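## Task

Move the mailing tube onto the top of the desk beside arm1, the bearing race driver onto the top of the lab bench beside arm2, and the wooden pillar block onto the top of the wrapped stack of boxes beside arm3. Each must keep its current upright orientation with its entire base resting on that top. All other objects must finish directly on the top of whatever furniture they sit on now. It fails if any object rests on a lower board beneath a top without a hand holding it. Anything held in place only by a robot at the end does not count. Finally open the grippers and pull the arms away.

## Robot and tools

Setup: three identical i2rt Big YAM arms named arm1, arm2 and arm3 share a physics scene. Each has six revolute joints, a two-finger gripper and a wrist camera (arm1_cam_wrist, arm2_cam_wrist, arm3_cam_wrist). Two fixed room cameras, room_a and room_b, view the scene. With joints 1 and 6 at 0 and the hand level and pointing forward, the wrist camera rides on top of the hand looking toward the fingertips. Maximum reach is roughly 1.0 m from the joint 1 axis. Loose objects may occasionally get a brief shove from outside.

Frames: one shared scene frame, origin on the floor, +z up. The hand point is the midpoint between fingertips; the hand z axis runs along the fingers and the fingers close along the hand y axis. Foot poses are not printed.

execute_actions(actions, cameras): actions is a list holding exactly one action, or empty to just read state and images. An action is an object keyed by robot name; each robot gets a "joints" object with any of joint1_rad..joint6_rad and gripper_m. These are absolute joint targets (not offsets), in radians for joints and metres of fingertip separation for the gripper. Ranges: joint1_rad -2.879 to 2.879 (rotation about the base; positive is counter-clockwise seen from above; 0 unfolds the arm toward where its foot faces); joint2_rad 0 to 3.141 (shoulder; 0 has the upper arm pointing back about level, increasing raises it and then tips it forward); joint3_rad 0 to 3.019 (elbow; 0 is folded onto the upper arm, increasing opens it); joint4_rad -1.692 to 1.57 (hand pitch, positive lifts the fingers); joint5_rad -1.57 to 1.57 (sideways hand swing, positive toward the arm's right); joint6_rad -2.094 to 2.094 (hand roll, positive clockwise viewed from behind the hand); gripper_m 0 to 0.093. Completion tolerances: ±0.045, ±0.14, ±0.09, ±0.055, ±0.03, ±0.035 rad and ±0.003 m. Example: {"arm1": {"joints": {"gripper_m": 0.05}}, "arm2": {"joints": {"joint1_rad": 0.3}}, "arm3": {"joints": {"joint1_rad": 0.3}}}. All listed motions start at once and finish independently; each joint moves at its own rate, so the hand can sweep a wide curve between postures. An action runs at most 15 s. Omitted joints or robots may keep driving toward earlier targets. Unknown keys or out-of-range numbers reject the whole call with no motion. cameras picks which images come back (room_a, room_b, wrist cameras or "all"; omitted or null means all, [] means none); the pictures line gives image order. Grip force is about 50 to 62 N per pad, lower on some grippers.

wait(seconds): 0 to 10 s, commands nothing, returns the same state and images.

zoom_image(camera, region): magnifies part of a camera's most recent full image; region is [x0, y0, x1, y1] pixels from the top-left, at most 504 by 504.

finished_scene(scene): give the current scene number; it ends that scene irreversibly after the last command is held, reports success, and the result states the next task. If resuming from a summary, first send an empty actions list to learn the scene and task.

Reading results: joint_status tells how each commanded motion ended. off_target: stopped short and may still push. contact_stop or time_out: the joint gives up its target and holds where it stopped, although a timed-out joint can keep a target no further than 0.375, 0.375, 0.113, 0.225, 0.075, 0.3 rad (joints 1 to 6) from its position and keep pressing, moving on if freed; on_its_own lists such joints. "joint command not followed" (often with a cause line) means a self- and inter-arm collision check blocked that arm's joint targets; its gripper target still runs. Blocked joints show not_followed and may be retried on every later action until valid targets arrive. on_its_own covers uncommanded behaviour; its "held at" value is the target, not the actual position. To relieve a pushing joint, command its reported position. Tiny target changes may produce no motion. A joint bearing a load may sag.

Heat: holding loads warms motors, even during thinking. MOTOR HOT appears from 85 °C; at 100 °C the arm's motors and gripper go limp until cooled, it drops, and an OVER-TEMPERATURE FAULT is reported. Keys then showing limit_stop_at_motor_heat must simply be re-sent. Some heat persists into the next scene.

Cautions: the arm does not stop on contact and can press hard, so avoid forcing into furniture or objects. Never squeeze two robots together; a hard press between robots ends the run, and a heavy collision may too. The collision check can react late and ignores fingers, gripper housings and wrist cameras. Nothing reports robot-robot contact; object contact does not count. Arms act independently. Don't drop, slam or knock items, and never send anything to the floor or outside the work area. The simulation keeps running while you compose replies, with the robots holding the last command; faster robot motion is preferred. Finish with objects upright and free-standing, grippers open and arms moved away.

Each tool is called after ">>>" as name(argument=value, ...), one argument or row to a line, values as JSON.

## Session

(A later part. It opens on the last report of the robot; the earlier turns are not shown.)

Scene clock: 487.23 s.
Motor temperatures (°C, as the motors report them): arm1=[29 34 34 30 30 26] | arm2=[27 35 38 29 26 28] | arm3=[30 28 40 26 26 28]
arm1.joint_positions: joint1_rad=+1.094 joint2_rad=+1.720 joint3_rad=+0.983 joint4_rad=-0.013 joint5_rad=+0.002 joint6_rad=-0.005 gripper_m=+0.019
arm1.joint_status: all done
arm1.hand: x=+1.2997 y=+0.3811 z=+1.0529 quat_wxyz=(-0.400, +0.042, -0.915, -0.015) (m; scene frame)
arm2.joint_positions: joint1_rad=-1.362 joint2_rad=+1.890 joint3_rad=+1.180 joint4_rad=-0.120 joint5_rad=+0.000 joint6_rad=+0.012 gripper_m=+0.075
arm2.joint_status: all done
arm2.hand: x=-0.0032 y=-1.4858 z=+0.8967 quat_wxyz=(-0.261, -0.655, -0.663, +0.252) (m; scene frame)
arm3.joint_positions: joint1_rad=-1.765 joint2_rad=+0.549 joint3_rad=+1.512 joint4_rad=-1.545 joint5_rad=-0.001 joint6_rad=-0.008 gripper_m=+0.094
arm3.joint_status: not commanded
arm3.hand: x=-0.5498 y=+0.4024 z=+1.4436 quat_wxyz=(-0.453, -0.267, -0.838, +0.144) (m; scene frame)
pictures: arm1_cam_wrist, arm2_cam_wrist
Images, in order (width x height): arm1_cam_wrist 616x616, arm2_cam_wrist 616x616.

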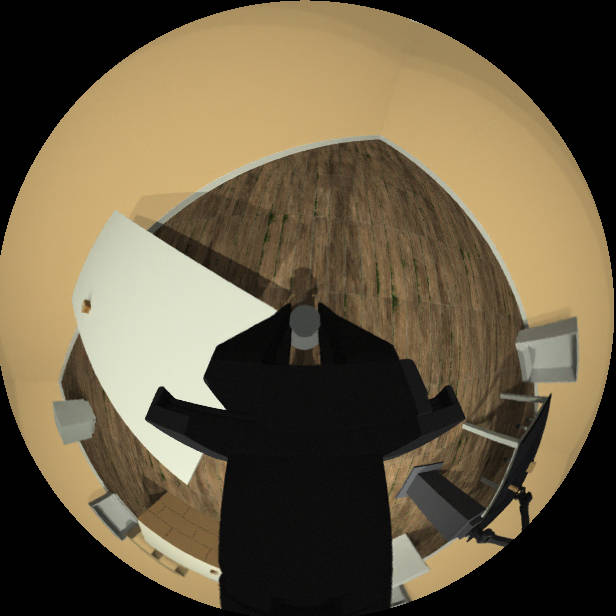

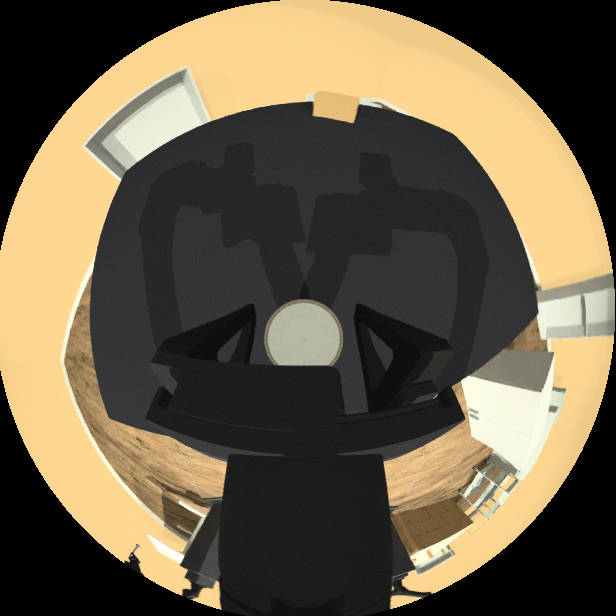

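>>> execute_actions(
  actions=[
    {"arm1": {"joints": {"joint1_rad": -1.58, "joint2_rad": 2.0, "joint3_rad": 1.72, "joint4_rad": -0.455}}, "arm2": {"joints": {"joint2_rad": 1.918}}, "arm3": {"joints": {"joint1_rad": -1.771, "joint2_rad": 2.09, "joint3_rad": 1.69, "joint4_rad": 0.155}}},
  ],
)

Scene clock: 523.43 s.
Motor temperatures (°C, as the motors report them): arm1=[29 35 37 30 30 26] | arm2=[27 35 38 29 26 28] | arm3=[30 28 41 26 26 28]
arm1.joint_positions: joint1_rad=-1.573 joint2_rad=+2.031 joint3_rad=+1.699 joint4_rad=-0.463 joint5_rad=-0.001 joint6_rad=-0.002 gripper_m=+0.019
arm1.joint_status: all done
arm1.hand: x=+0.0296 y=-0.0881 z=+1.1186 quat_wxyz=(-0.105, -0.890, -0.257, +0.362) (m; scene frame)
arm2.joint_positions: joint1_rad=-1.362 joint2_rad=+1.901 joint3_rad=+1.180 joint4_rad=-0.120 joint5_rad=+0.000 joint6_rad=+0.012 gripper_m=+0.075
arm2.joint_status: all done
arm2.hand: x=-0.0032 y=-1.4848 z=+0.8901 quat_wxyz=(-0.258, -0.656, -0.664, +0.248) (m; scene frame)
arm3.joint_positions: joint1_rad=-1.765 joint2_rad=+2.106 joint3_rad=+1.672 joint4_rad=+0.132 joint5_rad=-0.002 joint6_rad=-0.007 gripper_m=+0.094
arm3.joint_status: all done
arm3.hand: x=+0.0189 y=-0.0016 z=+1.0676 quat_wxyz=(-0.565, -0.245, -0.767, +0.180) (m; scene frame)
pictures: arm1_cam_wrist, arm2_cam_wrist, arm3_cam_wrist, room_a, room_b
Images, in order (width x height): arm1_cam_wrist 616x616, arm2_cam_wrist 616x616, arm3_cam_wrist 616x616, room_a 504x504, room_b 504x504.

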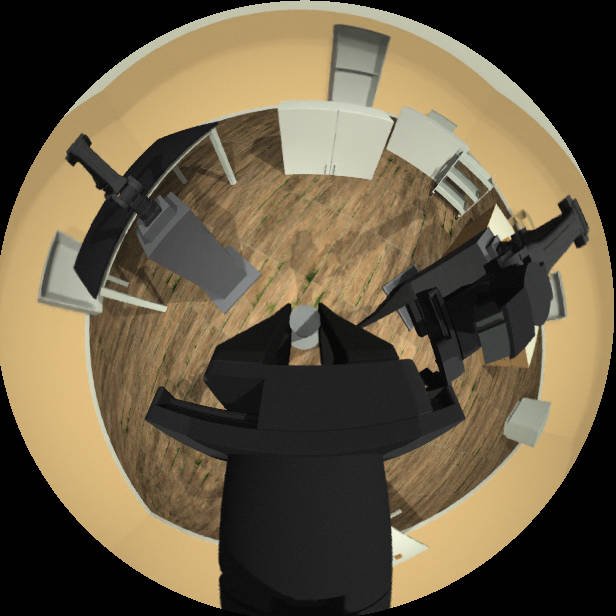

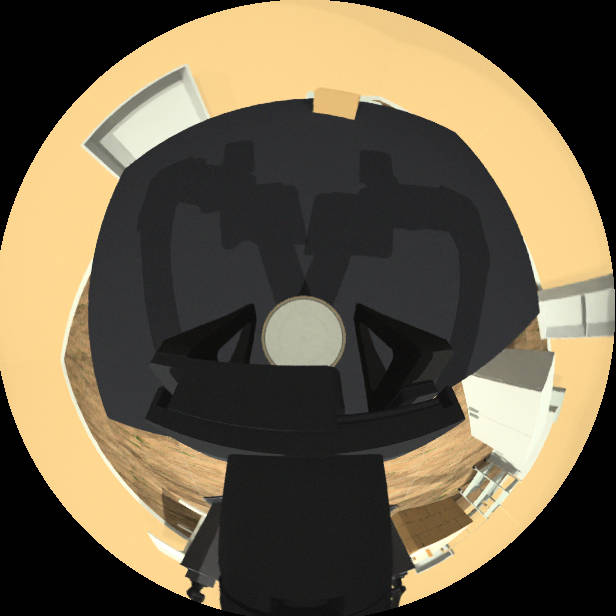

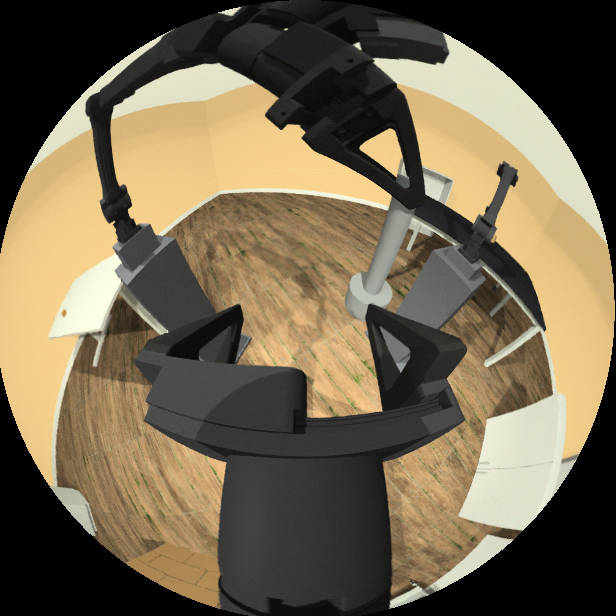

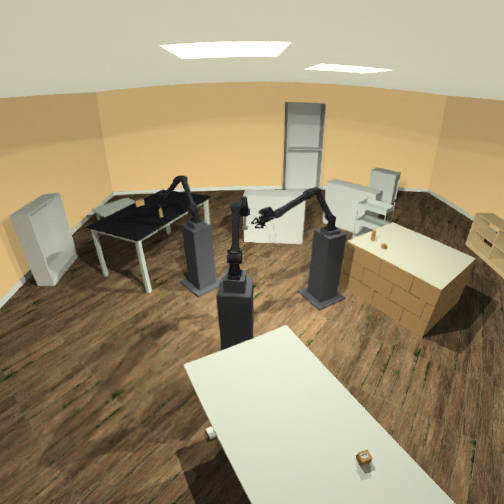

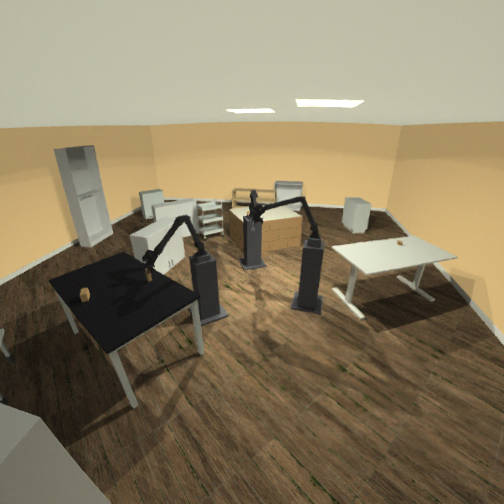

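>>> zoom_image(
  camera="arm3_cam_wrist",
  region=[300, 170, 460, 330],
)

Region (300, 170, 460, 330) of arm3_cam_wrist's 616x616 image, scaled by 3.150, with more detail than that image has.

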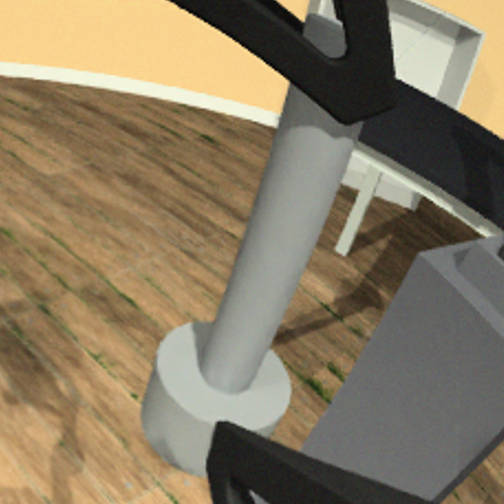

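>>> execute_actions(
  actions=[
    {"arm1": {"joints": {"joint1_rad": -1.67}}, "arm2": {"joints": {"gripper_m": 0.0}}, "arm3": {"joints": {"joint1_rad": -1.82}}},
  ],
  cameras=["arm1_cam_wrist", "arm2_cam_wrist", "arm3_cam_wrist"],
)

Scene clock: 569.93 s.
Motor temperatures (°C, as the motors report them): arm1=[29 38 38 30 30 26] | arm2=[27 35 38 29 26 28] | arm3=[30 31 43 26 26 28]
arm1.joint_positions: joint1_rad=-1.670 joint2_rad=+2.031 joint3_rad=+1.699 joint4_rad=-0.463 joint5_rad=+0.001 joint6_rad=-0.002 gripper_m=+0.019
arm1.joint_status: all done
arm1.hand: x=-0.0079 y=-0.0214 z=+1.1185 quat_wxyz=(-0.087, -0.901, -0.213, +0.367) (m; scene frame)
arm2.joint_positions: joint1_rad=-1.362 joint2_rad=+1.901 joint3_rad=+1.180 joint4_rad=-0.120 joint5_rad=+0.000 joint6_rad=+0.011 gripper_m=+0.046
arm2.joint_status: gripper_m off_target (ended at +0.046, target +0.000)
arm2.hand: x=-0.0032 y=-1.4848 z=+0.8901 quat_wxyz=(-0.257, -0.656, -0.665, +0.249) (m; scene frame)
arm3.joint_positions: joint1_rad=-1.827 joint2_rad=+2.106 joint3_rad=+1.672 joint4_rad=+0.132 joint5_rad=-0.001 joint6_rad=-0.007 gripper_m=+0.094
arm3.joint_status: all done
arm3.hand: x=-0.0134 y=-0.0439 z=+1.0672 quat_wxyz=(-0.559, -0.269, -0.759, +0.198) (m; scene frame)
pictures: arm1_cam_wrist, arm2_cam_wrist, arm3_cam_wrist
Images, in order (width x height): arm1_cam_wrist 616x616, arm2_cam_wrist 616x616, arm3_cam_wrist 616x616.

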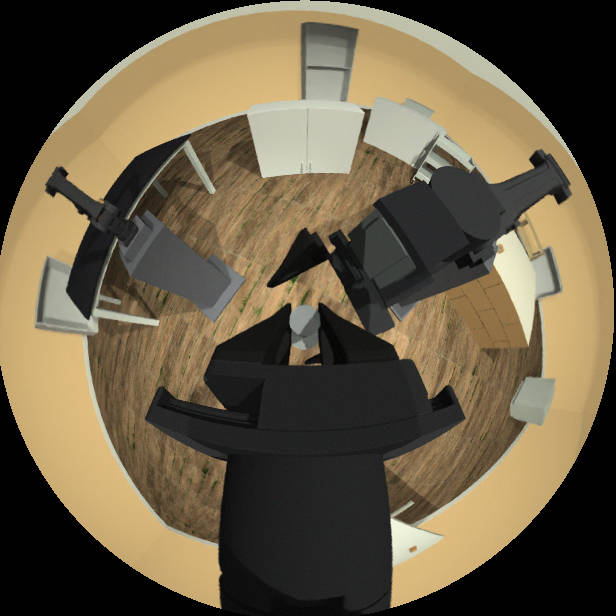

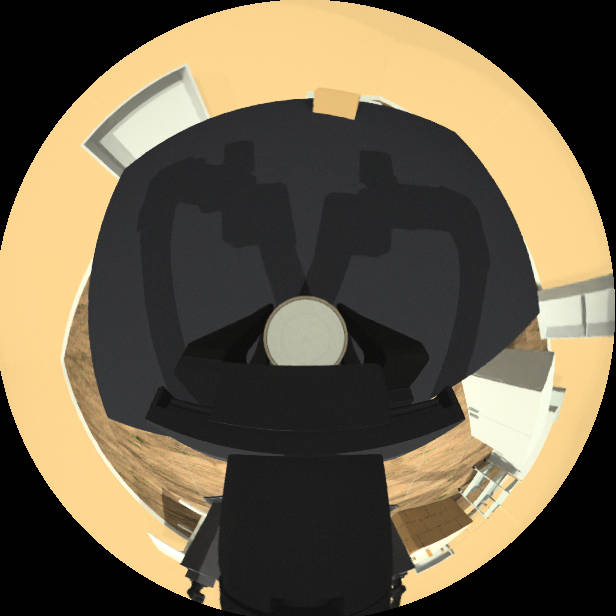

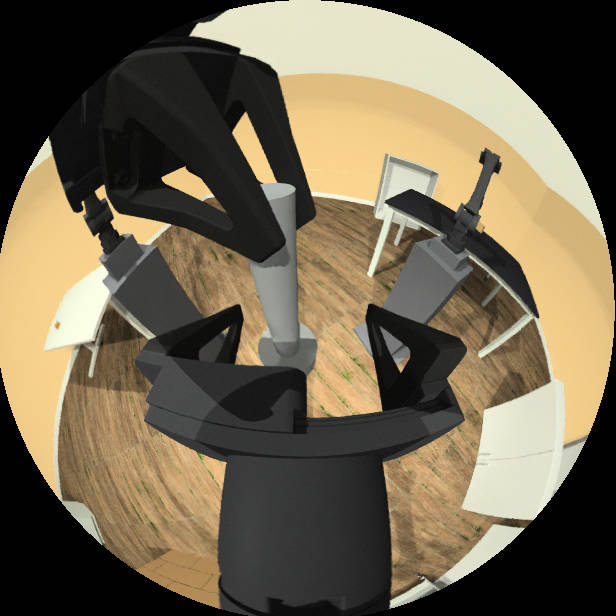

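>>> execute_actions(
  actions=[
    {"arm2": {"joints": {"joint2_rad": 1.76}}, "arm3": {"joints": {"joint1_rad": -1.803, "gripper_m": 0.055}}},
  ],
  cameras=["arm2_cam_wrist", "arm3_cam_wrist"],
)

Scene clock: 581.57 s.
Motor temperatures (°C, as the motors report them): arm1=[29 38 39 30 30 26] | arm2=[27 35 38 29 26 28] | arm3=[30 31 43 26 26 28]
arm1.joint_positions: joint1_rad=-1.670 joint2_rad=+2.031 joint3_rad=+1.699 joint4_rad=-0.463 joint5_rad=+0.001 joint6_rad=-0.002 gripper_m=+0.019
arm1.joint_status: not commanded
arm1.hand: x=-0.0079 y=-0.0214 z=+1.1185 quat_wxyz=(-0.087, -0.901, -0.213, +0.367) (m; scene frame)
arm2.joint_positions: joint1_rad=-1.362 joint2_rad=+1.766 joint3_rad=+1.180 joint4_rad=-0.124 joint5_rad=+0.000 joint6_rad=+0.011 gripper_m=+0.046
arm2.joint_status: all done
arm2.hand: x=-0.0031 y=-1.4915 z=+0.9759 quat_wxyz=(-0.301, -0.638, -0.647, +0.290) (m; scene frame)
arm3.joint_positions: joint1_rad=-1.807 joint2_rad=+2.106 joint3_rad=+1.672 joint4_rad=+0.132 joint5_rad=-0.001 joint6_rad=-0.007 gripper_m=+0.055
arm3.joint_status: all done
arm3.hand: x=-0.0026 y=-0.0304 z=+1.0673 quat_wxyz=(-0.561, -0.261, -0.762, +0.192) (m; scene frame)
pictures: arm2_cam_wrist, arm3_cam_wrist
Images, in order (width x height): arm2_cam_wrist 616x616, arm3_cam_wrist 616x616.

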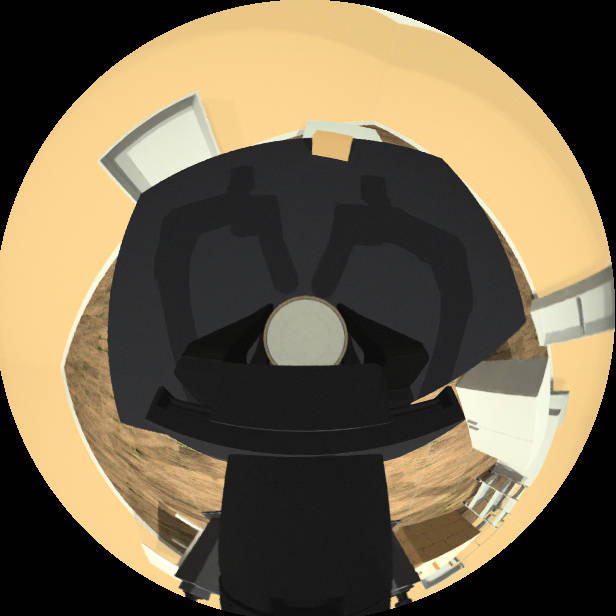

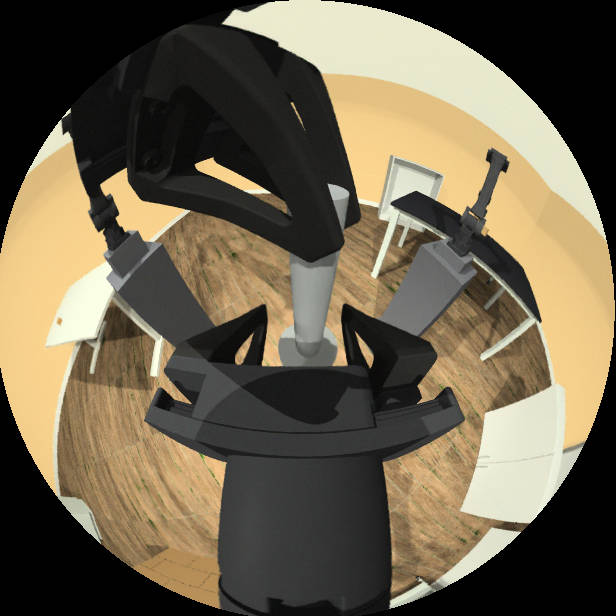

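>>> execute_actions(
  actions=[
    {"arm2": {"joints": {"joint1_rad": -0.45, "joint2_rad": 1.73, "joint3_rad": 1.5, "joint4_rad": -0.55}}, "arm3": {"joints": {"gripper_m": 0.0}}},
  ],
  cameras=["arm2_cam_wrist", "arm3_cam_wrist"],
)

Scene clock: 682.50 s.
Motor temperatures (°C, as the motors report them): arm1=[29 40 40 30 30 26] | arm2=[27 36 39 29 26 28] | arm3=[30 32 44 26 26 28]
arm1.joint_positions: joint1_rad=-1.671 joint2_rad=+2.031 joint3_rad=+1.699 joint4_rad=-0.466 joint5_rad=+0.002 joint6_rad=-0.002 gripper_m=+0.019
arm1.joint_status: not commanded
arm1.hand: x=-0.0077 y=-0.0205 z=+1.1179 quat_wxyz=(-0.086, -0.902, -0.213, +0.366) (m; scene frame)
arm2.joint_positions: joint1_rad=-0.439 joint2_rad=+1.757 joint3_rad=+1.467 joint4_rad=-0.535 joint5_rad=-0.002 joint6_rad=+0.011 gripper_m=+0.046
arm2.joint_status: all done
arm2.hand: x=+0.5426 y=-1.2283 z=+1.0587 quat_wxyz=(-0.348, -0.290, -0.885, +0.109) (m; scene frame)
arm3.joint_positions: joint1_rad=-1.809 joint2_rad=+2.106 joint3_rad=+1.672 joint4_rad=+0.132 joint5_rad=+0.003 joint6_rad=-0.002 gripper_m=+0.019
arm3.joint_status: gripper_m off_target (ended at +0.019, target +0.000)
arm3.hand: x=-0.0040 y=-0.0323 z=+1.0674 quat_wxyz=(-0.561, -0.265, -0.760, +0.193) (m; scene frame)
pictures: arm2_cam_wrist, arm3_cam_wrist
Images, in order (width x height): arm2_cam_wrist 616x616, arm3_cam_wrist 616x616.

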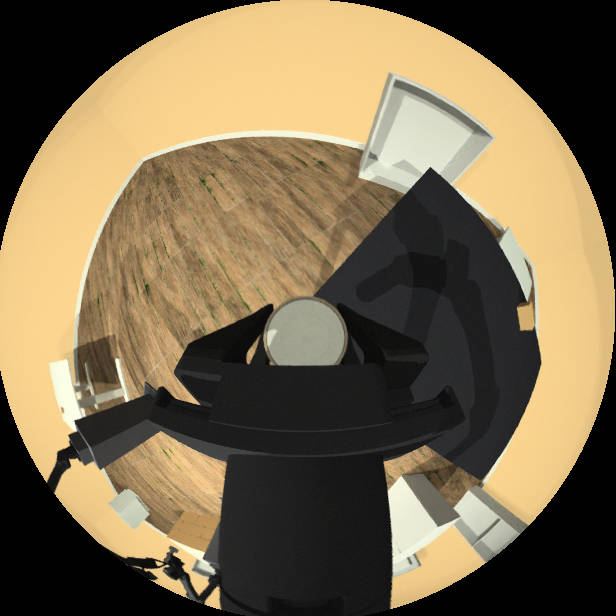

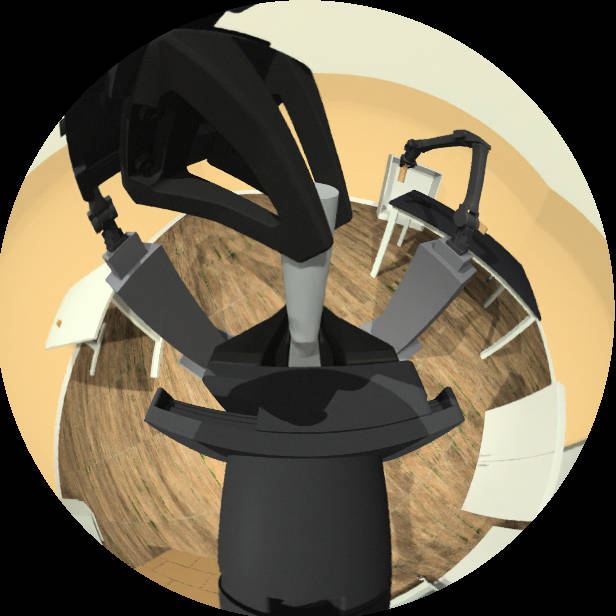

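>>> execute_actions(
  actions=[
    {"arm1": {"joints": {"gripper_m": 0.042, "joint2_rad": 1.94}}, "arm2": {"joints": {"joint1_rad": 0.35, "joint2_rad": 1.72, "joint3_rad": 1.76, "joint4_rad": -0.835}}},
  ],
  cameras=["arm1_cam_wrist", "arm3_cam_wrist", "room_a"],
)

Scene clock: 702.93 s.
Motor temperatures (°C, as the motors report them): arm1=[29 40 40 30 30 26] | arm2=[27 37 42 29 26 28] | arm3=[30 33 44 26 26 28]
arm1.joint_positions: joint1_rad=-1.671 joint2_rad=+1.924 joint3_rad=+1.699 joint4_rad=-0.466 joint5_rad=+0.002 joint6_rad=-0.002 gripper_m=+0.042
arm1.joint_status: all done
arm1.hand: x=-0.0032 y=-0.0181 z=+1.1994 quat_wxyz=(-0.097, -0.881, -0.208, +0.413) (m; scene frame)
arm2.joint_positions: joint1_rad=+0.357 joint2_rad=+1.749 joint3_rad=+1.717 joint4_rad=-0.821 joint5_rad=-0.003 joint6_rad=+0.011 gripper_m=+0.046
arm2.joint_status: all done
arm2.hand: x=+0.6700 y=-0.7041 z=+1.1513 quat_wxyz=(-0.350, +0.077, -0.933, -0.033) (m; scene frame)
arm3.joint_positions: joint1_rad=-1.809 joint2_rad=+2.131 joint3_rad=+1.672 joint4_rad=+0.132 joint5_rad=+0.002 joint6_rad=-0.002 gripper_m=+0.019
arm3.joint_status: not commanded
arm3.hand: x=-0.0030 y=-0.0328 z=+1.0461 quat_wxyz=(-0.551, -0.267, -0.768, +0.189) (m; scene frame)
pictures: arm1_cam_wrist, arm3_cam_wrist, room_a
Images, in order (width x height): arm1_cam_wrist 616x616, arm3_cam_wrist 616x616, room_a 504x504.

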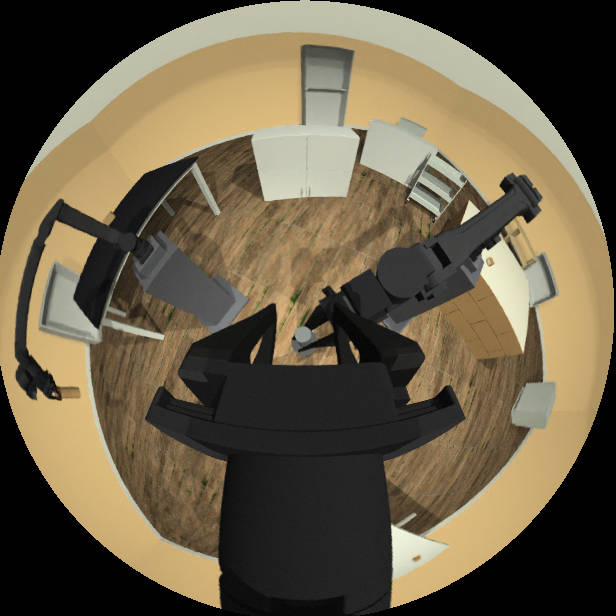

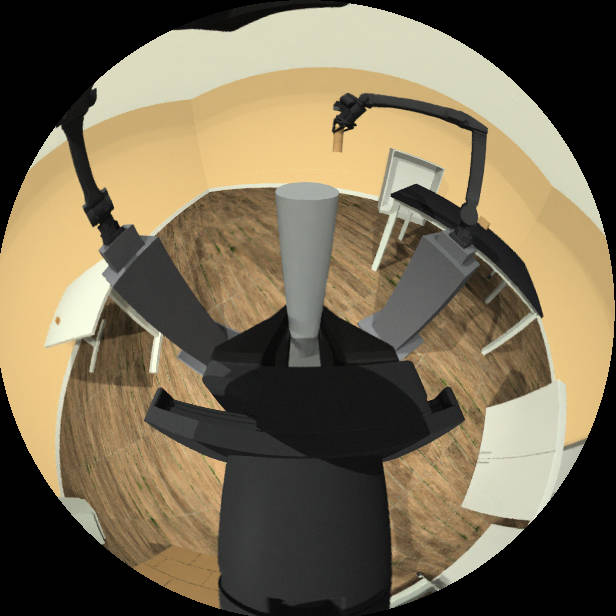

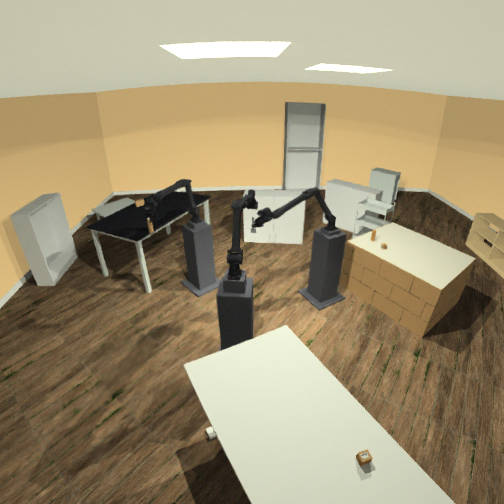

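>>> execute_actions(
  actions=[
    {"arm1": {"joints": {"joint1_rad": -1.11, "joint3_rad": 1.025, "joint4_rad": 0.165}}, "arm2": {"joints": {"joint1_rad": 1.01}}, "arm3": {"joints": {"joint1_rad": -1.93, "joint4_rad": 0.18}}},
  ],
)

Scene clock: 754.20 s.
Motor temperatures (°C, as the motors report them): arm1=[29 39 41 30 30 26] | arm2=[27 37 45 29 26 28] | arm3=[30 34 45 27 26 28]
arm1.joint_positions: joint1_rad=-1.117 joint2_rad=+1.932 joint3_rad=+1.026 joint4_rad=+0.148 joint5_rad=-0.001 joint6_rad=-0.002 gripper_m=+0.042
arm1.joint_status: all done
arm1.hand: x=+0.3606 y=-0.2099 z=+0.9714 quat_wxyz=(-0.193, -0.802, -0.448, +0.345) (m; scene frame)
arm2.joint_positions: joint1_rad=+1.013 joint2_rad=+1.749 joint3_rad=+1.717 joint4_rad=-0.821 joint5_rad=-0.003 joint6_rad=+0.011 gripper_m=+0.046
arm2.joint_status: all done
arm2.hand: x=+0.4534 y=-0.3088 z=+1.1508 quat_wxyz=(-0.320, +0.373, -0.859, -0.144) (m; scene frame)
arm3.joint_positions: joint1_rad=-1.927 joint2_rad=+2.131 joint3_rad=+1.672 joint4_rad=+0.132 joint5_rad=+0.001 joint6_rad=-0.002 gripper_m=+0.019
arm3.joint_status: all done
arm3.hand: x=-0.0697 y=-0.1081 z=+1.0454 quat_wxyz=(-0.539, -0.312, -0.751, +0.221) (m; scene frame)
pictures: arm1_cam_wrist, arm2_cam_wrist, arm3_cam_wrist, room_a, room_b
Images, in order (width x height): arm1_cam_wrist 616x616, arm2_cam_wrist 616x616, arm3_cam_wrist 616x616, room_a 504x504, room_b 504x504.

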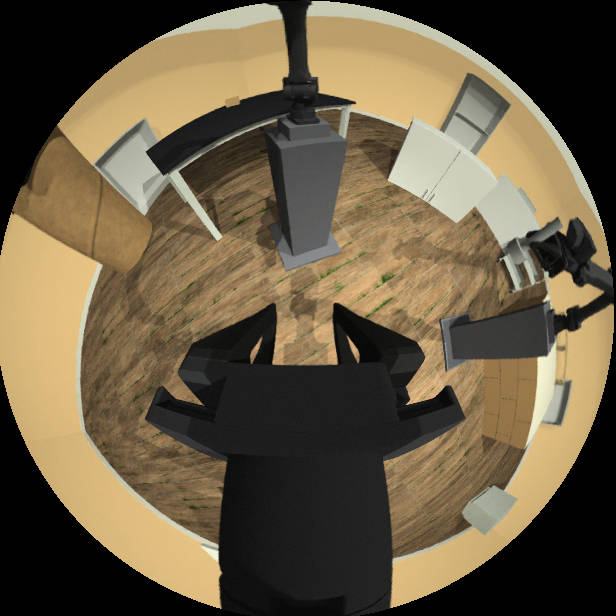

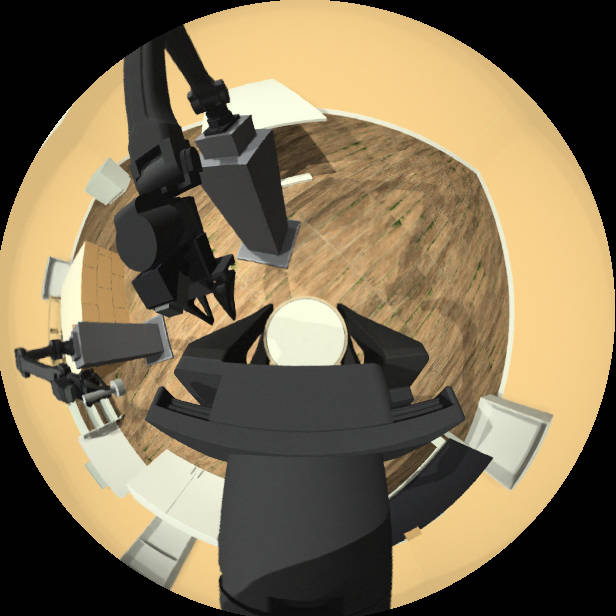

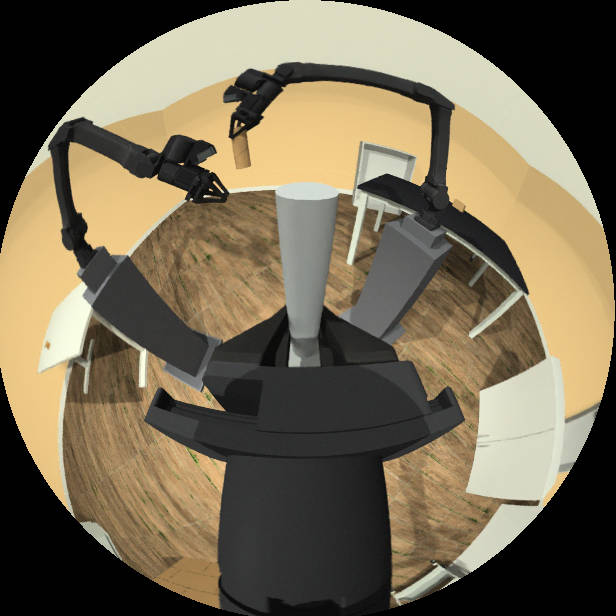

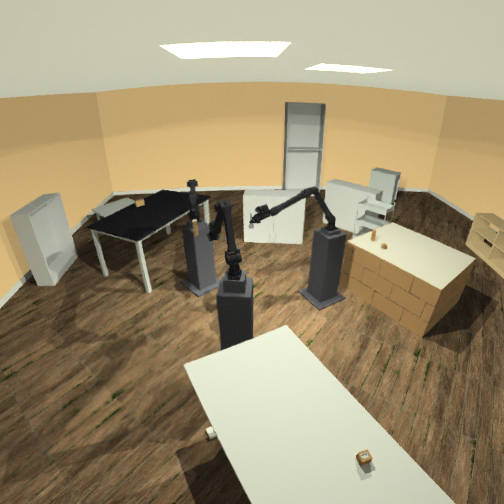

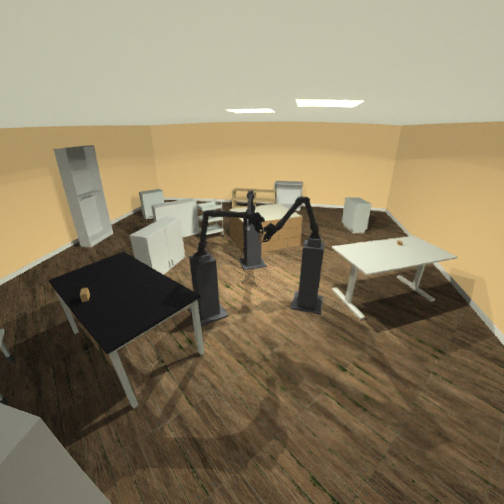

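>>> execute_actions(
  actions=[
    {"arm1": {"joints": {"gripper_m": 0.093}}, "arm2": {"joints": {"joint1_rad": 1.2}}, "arm3": {"joints": {"joint4_rad": 0.21}}},
  ],
  cameras=["arm1_cam_wrist", "arm2_cam_wrist", "arm3_cam_wrist"],
)

Scene clock: 768.00 s.
Motor temperatures (°C, as the motors report them): arm1=[29 39 39 31 30 26] | arm2=[27 37 45 29 26 28] | arm3=[30 34 45 27 26 28]
arm1.joint_positions: joint1_rad=-1.117 joint2_rad=+1.932 joint3_rad=+1.026 joint4_rad=+0.148 joint5_rad=-0.001 joint6_rad=-0.002 gripper_m=+0.093
arm1.joint_status: all done
arm1.hand: x=+0.3606 y=-0.2099 z=+0.9714 quat_wxyz=(-0.193, -0.802, -0.448, +0.345) (m; scene frame)
arm2.joint_positions: joint1_rad=+1.208 joint2_rad=+1.749 joint3_rad=+1.717 joint4_rad=-0.821 joint5_rad=-0.001 joint6_rad=+0.011 gripper_m=+0.046
arm2.joint_status: all done
arm2.hand: x=+0.3448 y=-0.2272 z=+1.1507 quat_wxyz=(-0.305, +0.455, -0.819, -0.174) (m; scene frame)
arm3.joint_positions: joint1_rad=-1.927 joint2_rad=+2.131 joint3_rad=+1.672 joint4_rad=+0.158 joint5_rad=+0.001 joint6_rad=-0.002 gripper_m=+0.019
arm3.joint_status: all done
arm3.hand: x=-0.0683 y=-0.1095 z=+1.0515 quat_wxyz=(-0.549, -0.309, -0.744, +0.225) (m; scene frame)
pictures: arm1_cam_wrist, arm2_cam_wrist, arm3_cam_wrist
Images, in order (width x height): arm1_cam_wrist 616x616, arm2_cam_wrist 616x616, arm3_cam_wrist 616x616.

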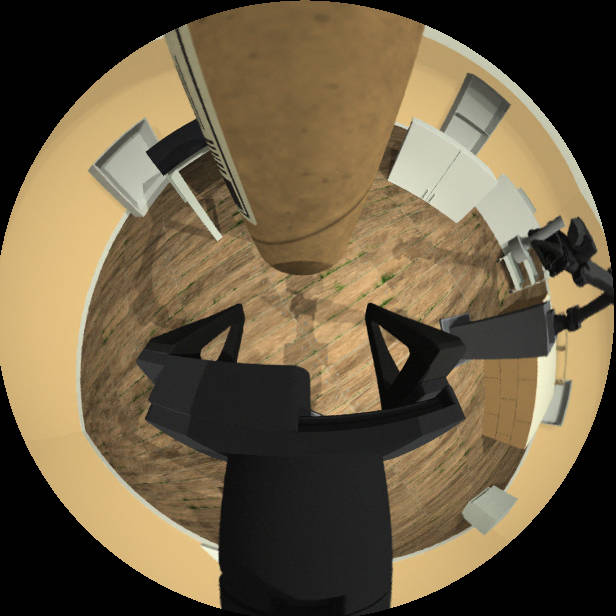

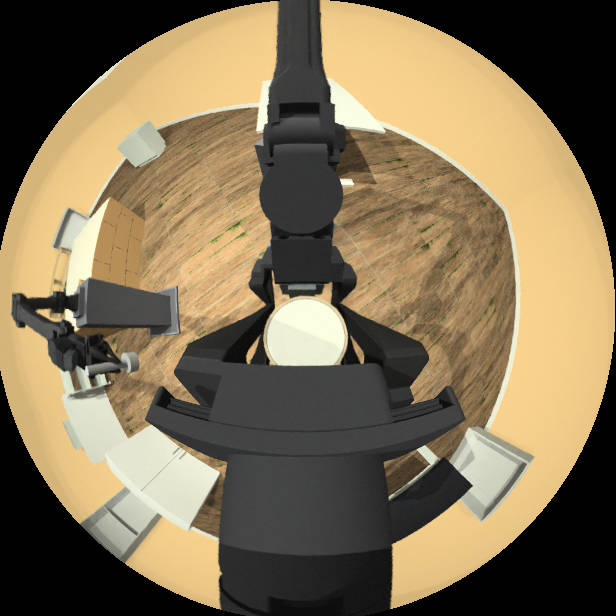

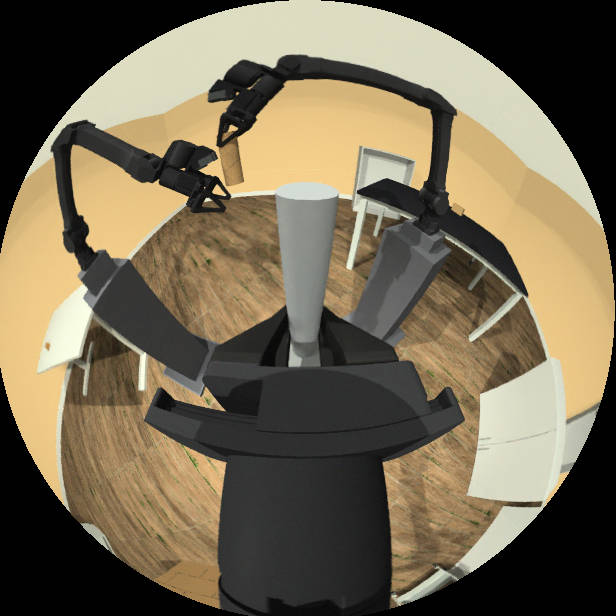

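>>> execute_actions(
  actions=[
    {"arm1": {"joints": {"joint3_rad": 0.985, "joint4_rad": 0.63}}},
  ],
  cameras=["arm1_cam_wrist", "arm2_cam_wrist", "arm3_cam_wrist"],
)

Scene clock: 800.53 s.
Motor temperatures (°C, as the motors report them): arm1=[29 38 38 31 30 26] | arm2=[27 38 46 29 26 28] | arm3=[30 34 45 27 26 28]
arm1.joint_positions: joint1_rad=-1.117 joint2_rad=+1.932 joint3_rad=+0.986 joint4_rad=+0.612 joint5_rad=-0.001 joint6_rad=-0.002 gripper_m=+0.093
arm1.joint_status: all done
arm1.hand: x=+0.3386 y=-0.2451 z=+1.0504 quat_wxyz=(-0.283, -0.712, -0.397, +0.506) (m; scene frame)
arm2.joint_positions: joint1_rad=+1.208 joint2_rad=+1.749 joint3_rad=+1.717 joint4_rad=-0.821 joint5_rad=-0.001 joint6_rad=+0.011 gripper_m=+0.046
arm2.joint_status: not commanded
arm2.hand: x=+0.3448 y=-0.2272 z=+1.1507 quat_wxyz=(-0.305, +0.455, -0.819, -0.174) (m; scene frame)
arm3.joint_positions: joint1_rad=-1.927 joint2_rad=+2.131 joint3_rad=+1.672 joint4_rad=+0.158 joint5_rad=+0.001 joint6_rad=-0.002 gripper_m=+0.019
arm3.joint_status: not commanded
arm3.hand: x=-0.0683 y=-0.1095 z=+1.0515 quat_wxyz=(-0.549, -0.309, -0.744, +0.225) (m; scene frame)
pictures: arm1_cam_wrist, arm2_cam_wrist, arm3_cam_wrist
Images, in order (width x height): arm1_cam_wrist 616x616, arm2_cam_wrist 616x616, arm3_cam_wrist 616x616.

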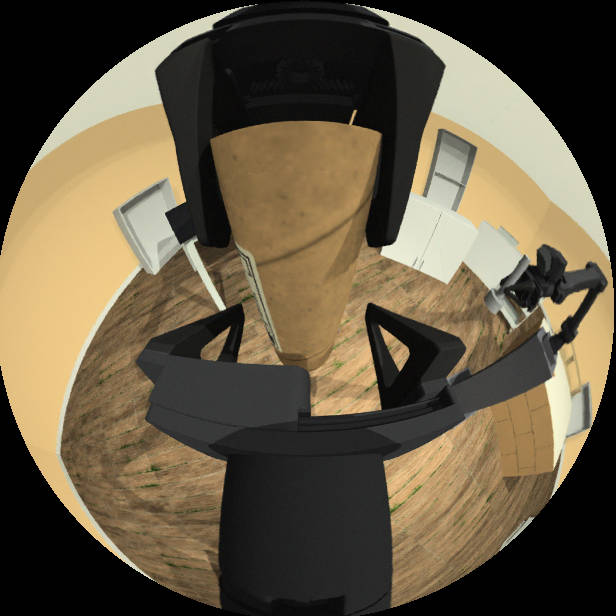

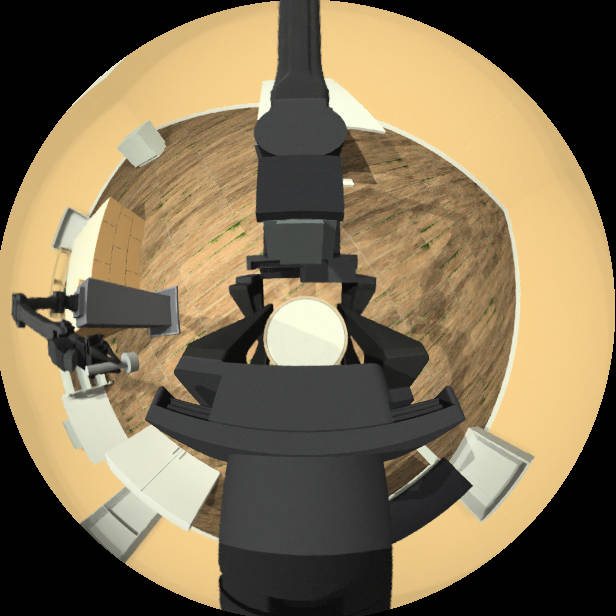

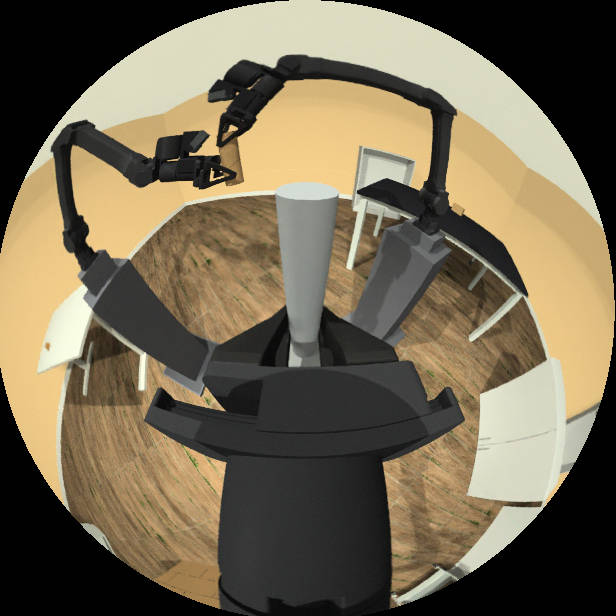

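>>> zoom_image(
  camera="arm3_cam_wrist",
  region=[140, 90, 280, 210],
)

Region (140, 90, 280, 210) of arm3_cam_wrist's 616x616 image, scaled by 3.600, with more detail than that image has; it fills the top 432 rows of this view, and the rest is white.

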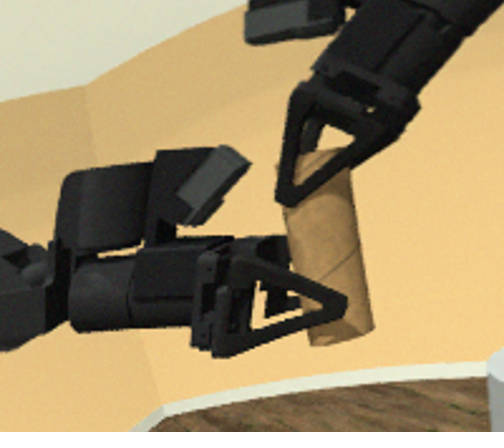

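>>> execute_actions(
  actions=[
    {"arm1": {"joints": {"gripper_m": 0.0}}},
  ],
  cameras=["arm1_cam_wrist"],
)

Scene clock: 809.83 s.
Motor temperatures (°C, as the motors report them): arm1=[29 38 38 31 30 26] | arm2=[27 38 46 29 26 28] | arm3=[30 34 45 27 26 28]
arm1.joint_positions: joint1_rad=-1.115 joint2_rad=+1.932 joint3_rad=+0.986 joint4_rad=+0.612 joint5_rad=-0.002 joint6_rad=-0.002 gripper_m=+0.046
arm1.joint_status: gripper_m off_target (ended at +0.046, target +0.000)
arm1.hand: x=+0.3398 y=-0.2459 z=+1.0505 quat_wxyz=(-0.284, -0.711, -0.398, +0.505) (m; scene frame)
arm2.joint_positions: joint1_rad=+1.208 joint2_rad=+1.749 joint3_rad=+1.717 joint4_rad=-0.821 joint5_rad=-0.002 joint6_rad=+0.010 gripper_m=+0.046
arm2.joint_status: not commanded
arm2.hand: x=+0.3447 y=-0.2272 z=+1.1507 quat_wxyz=(-0.305, +0.455, -0.818, -0.174) (m; scene frame)
arm3.joint_positions: joint1_rad=-1.927 joint2_rad=+2.131 joint3_rad=+1.672 joint4_rad=+0.158 joint5_rad=+0.001 joint6_rad=-0.002 gripper_m=+0.019
arm3.joint_status: not commanded
arm3.hand: x=-0.0683 y=-0.1095 z=+1.0515 quat_wxyz=(-0.549, -0.309, -0.744, +0.225) (m; scene frame)
pictures: arm1_cam_wrist
Images, in order (width x height): arm1_cam_wrist 616x616.

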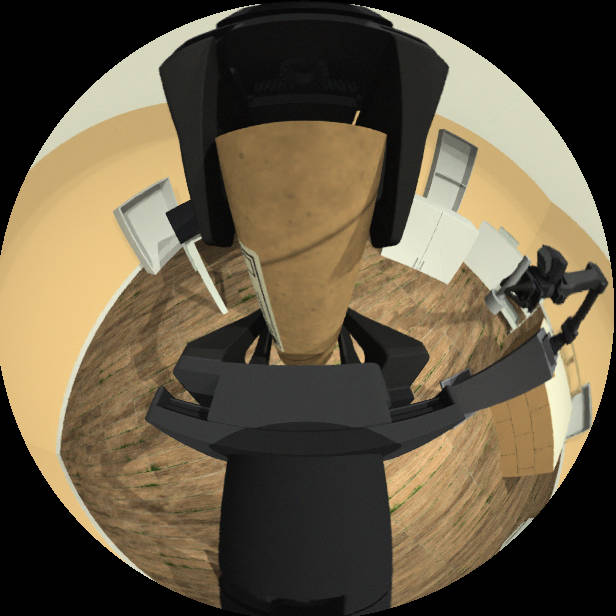

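>>> execute_actions(
  actions=[
    {"arm2": {"joints": {"gripper_m": 0.075, "joint2_rad": 1.645}}},
  ],
  cameras=["arm1_cam_wrist", "arm2_cam_wrist"],
)

Scene clock: 814.30 s.
Motor temperatures (°C, as the motors report them): arm1=[29 38 38 31 30 26] | arm2=[27 38 46 29 26 28] | arm3=[30 34 45 27 26 28]
arm1.joint_positions: joint1_rad=-1.115 joint2_rad=+1.932 joint3_rad=+0.986 joint4_rad=+0.620 joint5_rad=-0.002 joint6_rad=-0.002 gripper_m=+0.046
arm1.joint_status: not commanded
arm1.hand: x=+0.3395 y=-0.2464 z=+1.0520 quat_wxyz=(-0.285, -0.709, -0.397, +0.508) (m; scene frame)
arm2.joint_positions: joint1_rad=+1.208 joint2_rad=+1.657 joint3_rad=+1.717 joint4_rad=-0.822 joint5_rad=-0.002 joint6_rad=+0.010 gripper_m=+0.075
arm2.joint_status: all done
arm2.hand: x=+0.3353 y=-0.2425 z=+1.2121 quat_wxyz=(-0.341, +0.447, -0.804, -0.195) (m; scene frame)
arm3.joint_positions: joint1_rad=-1.927 joint2_rad=+2.131 joint3_rad=+1.672 joint4_rad=+0.158 joint5_rad=+0.001 joint6_rad=-0.002 gripper_m=+0.019
arm3.joint_status: not commanded
arm3.hand: x=-0.0683 y=-0.1095 z=+1.0515 quat_wxyz=(-0.549, -0.309, -0.744, +0.225) (m; scene frame)
pictures: arm1_cam_wrist, arm2_cam_wrist
Images, in order (width x height): arm1_cam_wrist 616x616, arm2_cam_wrist 616x616.

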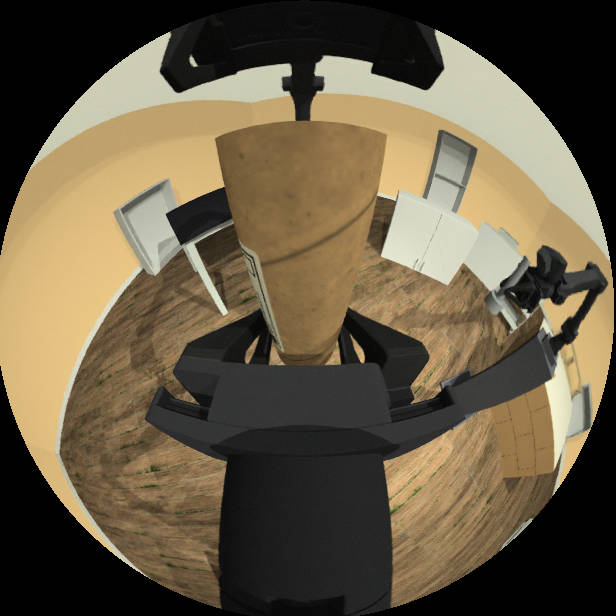

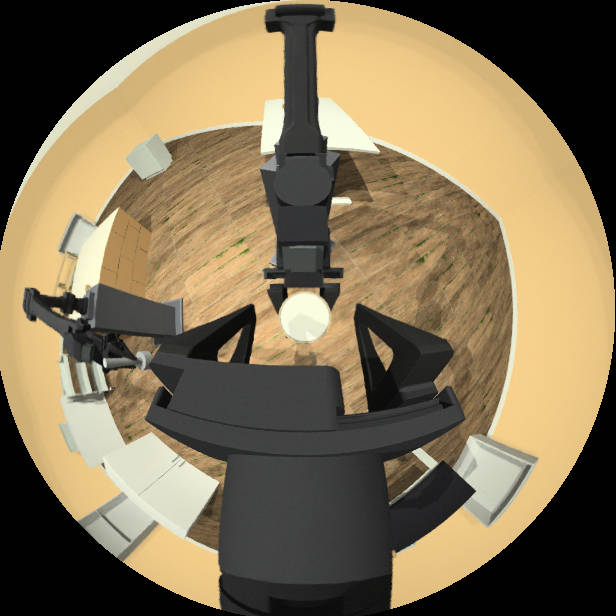

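>>> execute_actions(
  actions=[
    {"arm1": {"joints": {"joint1_rad": 0.1}}, "arm2": {"joints": {"joint1_rad": 1.835, "joint2_rad": 1.71, "joint4_rad": -0.635, "gripper_m": 0.05}}},
  ],
  cameras=["arm2_cam_wrist", "arm3_cam_wrist", "room_b"],
)

Scene clock: 835.77 s.
Motor temperatures (°C, as the motors report them): arm1=[29 38 38 31 30 26] | arm2=[27 38 46 29 26 28] | arm3=[30 35 45 27 26 28]
arm1.joint_positions: joint1_rad=+0.107 joint2_rad=+1.932 joint3_rad=+0.986 joint4_rad=+0.620 joint5_rad=-0.002 joint6_rad=-0.002 gripper_m=+0.046
arm1.joint_status: all done
arm1.hand: x=+1.1140 y=-0.2003 z=+1.0540 quat_wxyz=(-0.526, -0.352, -0.732, +0.253) (m; scene frame)
arm2.joint_positions: joint1_rad=+1.839 joint2_rad=+1.714 joint3_rad=+1.717 joint4_rad=-0.660 joint5_rad=-0.002 joint6_rad=+0.010 gripper_m=+0.050
arm2.joint_status: all done
arm2.hand: x=-0.0796 y=-0.1073 z=+1.2034 quat_wxyz=(-0.296, +0.658, -0.610, -0.327) (m; scene frame)
arm3.joint_positions: joint1_rad=-1.927 joint2_rad=+2.131 joint3_rad=+1.672 joint4_rad=+0.158 joint5_rad=+0.001 joint6_rad=-0.002 gripper_m=+0.019
arm3.joint_status: not commanded
arm3.hand: x=-0.0683 y=-0.1095 z=+1.0515 quat_wxyz=(-0.549, -0.309, -0.744, +0.225) (m; scene frame)
pictures: arm2_cam_wrist, arm3_cam_wrist, room_b
Images, in order (width x height): arm2_cam_wrist 616x616, arm3_cam_wrist 616x616, room_b 504x504.

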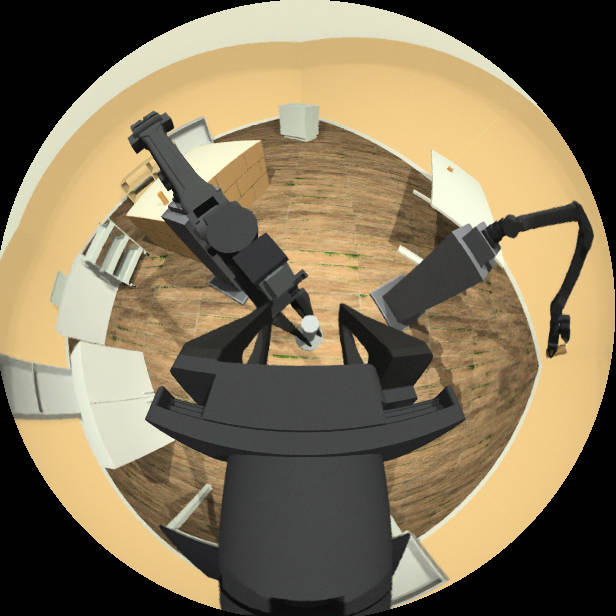

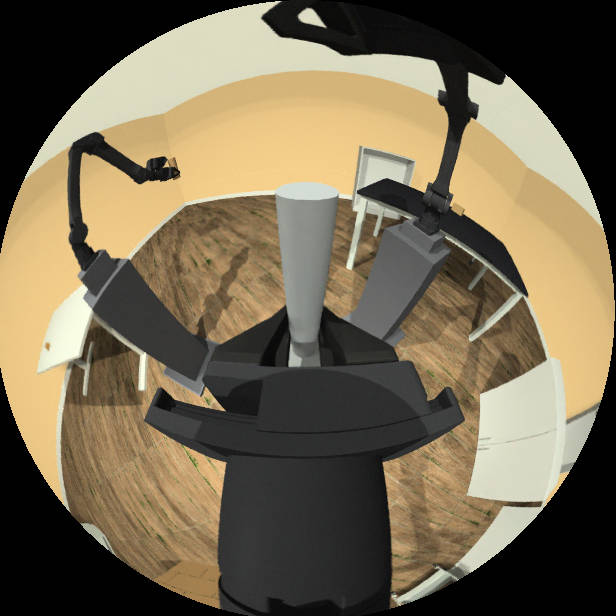

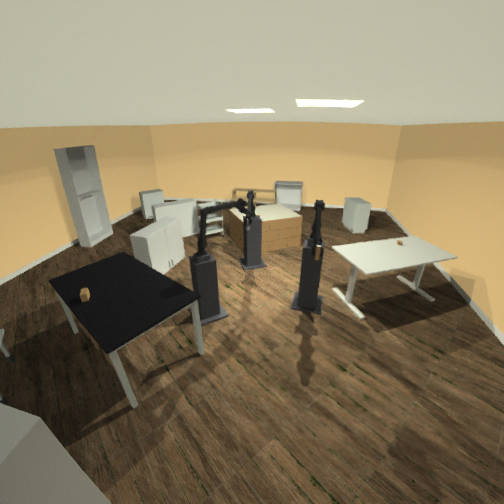

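>>> zoom_image(
  camera="arm2_cam_wrist",
  region=[240, 260, 370, 370],
)

Region (240, 260, 370, 370) of arm2_cam_wrist's 616x616 image, scaled by 3.877, with more detail than that image has; it fills the top 426 rows of this view, and the rest is white.

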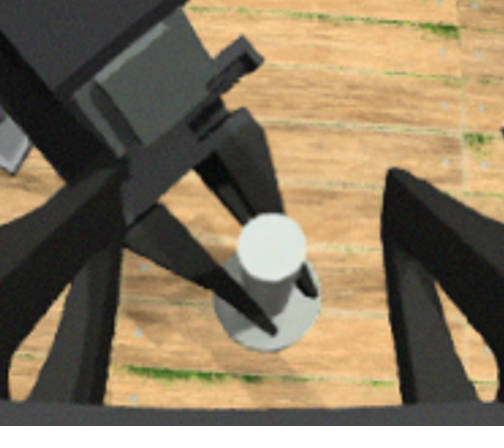

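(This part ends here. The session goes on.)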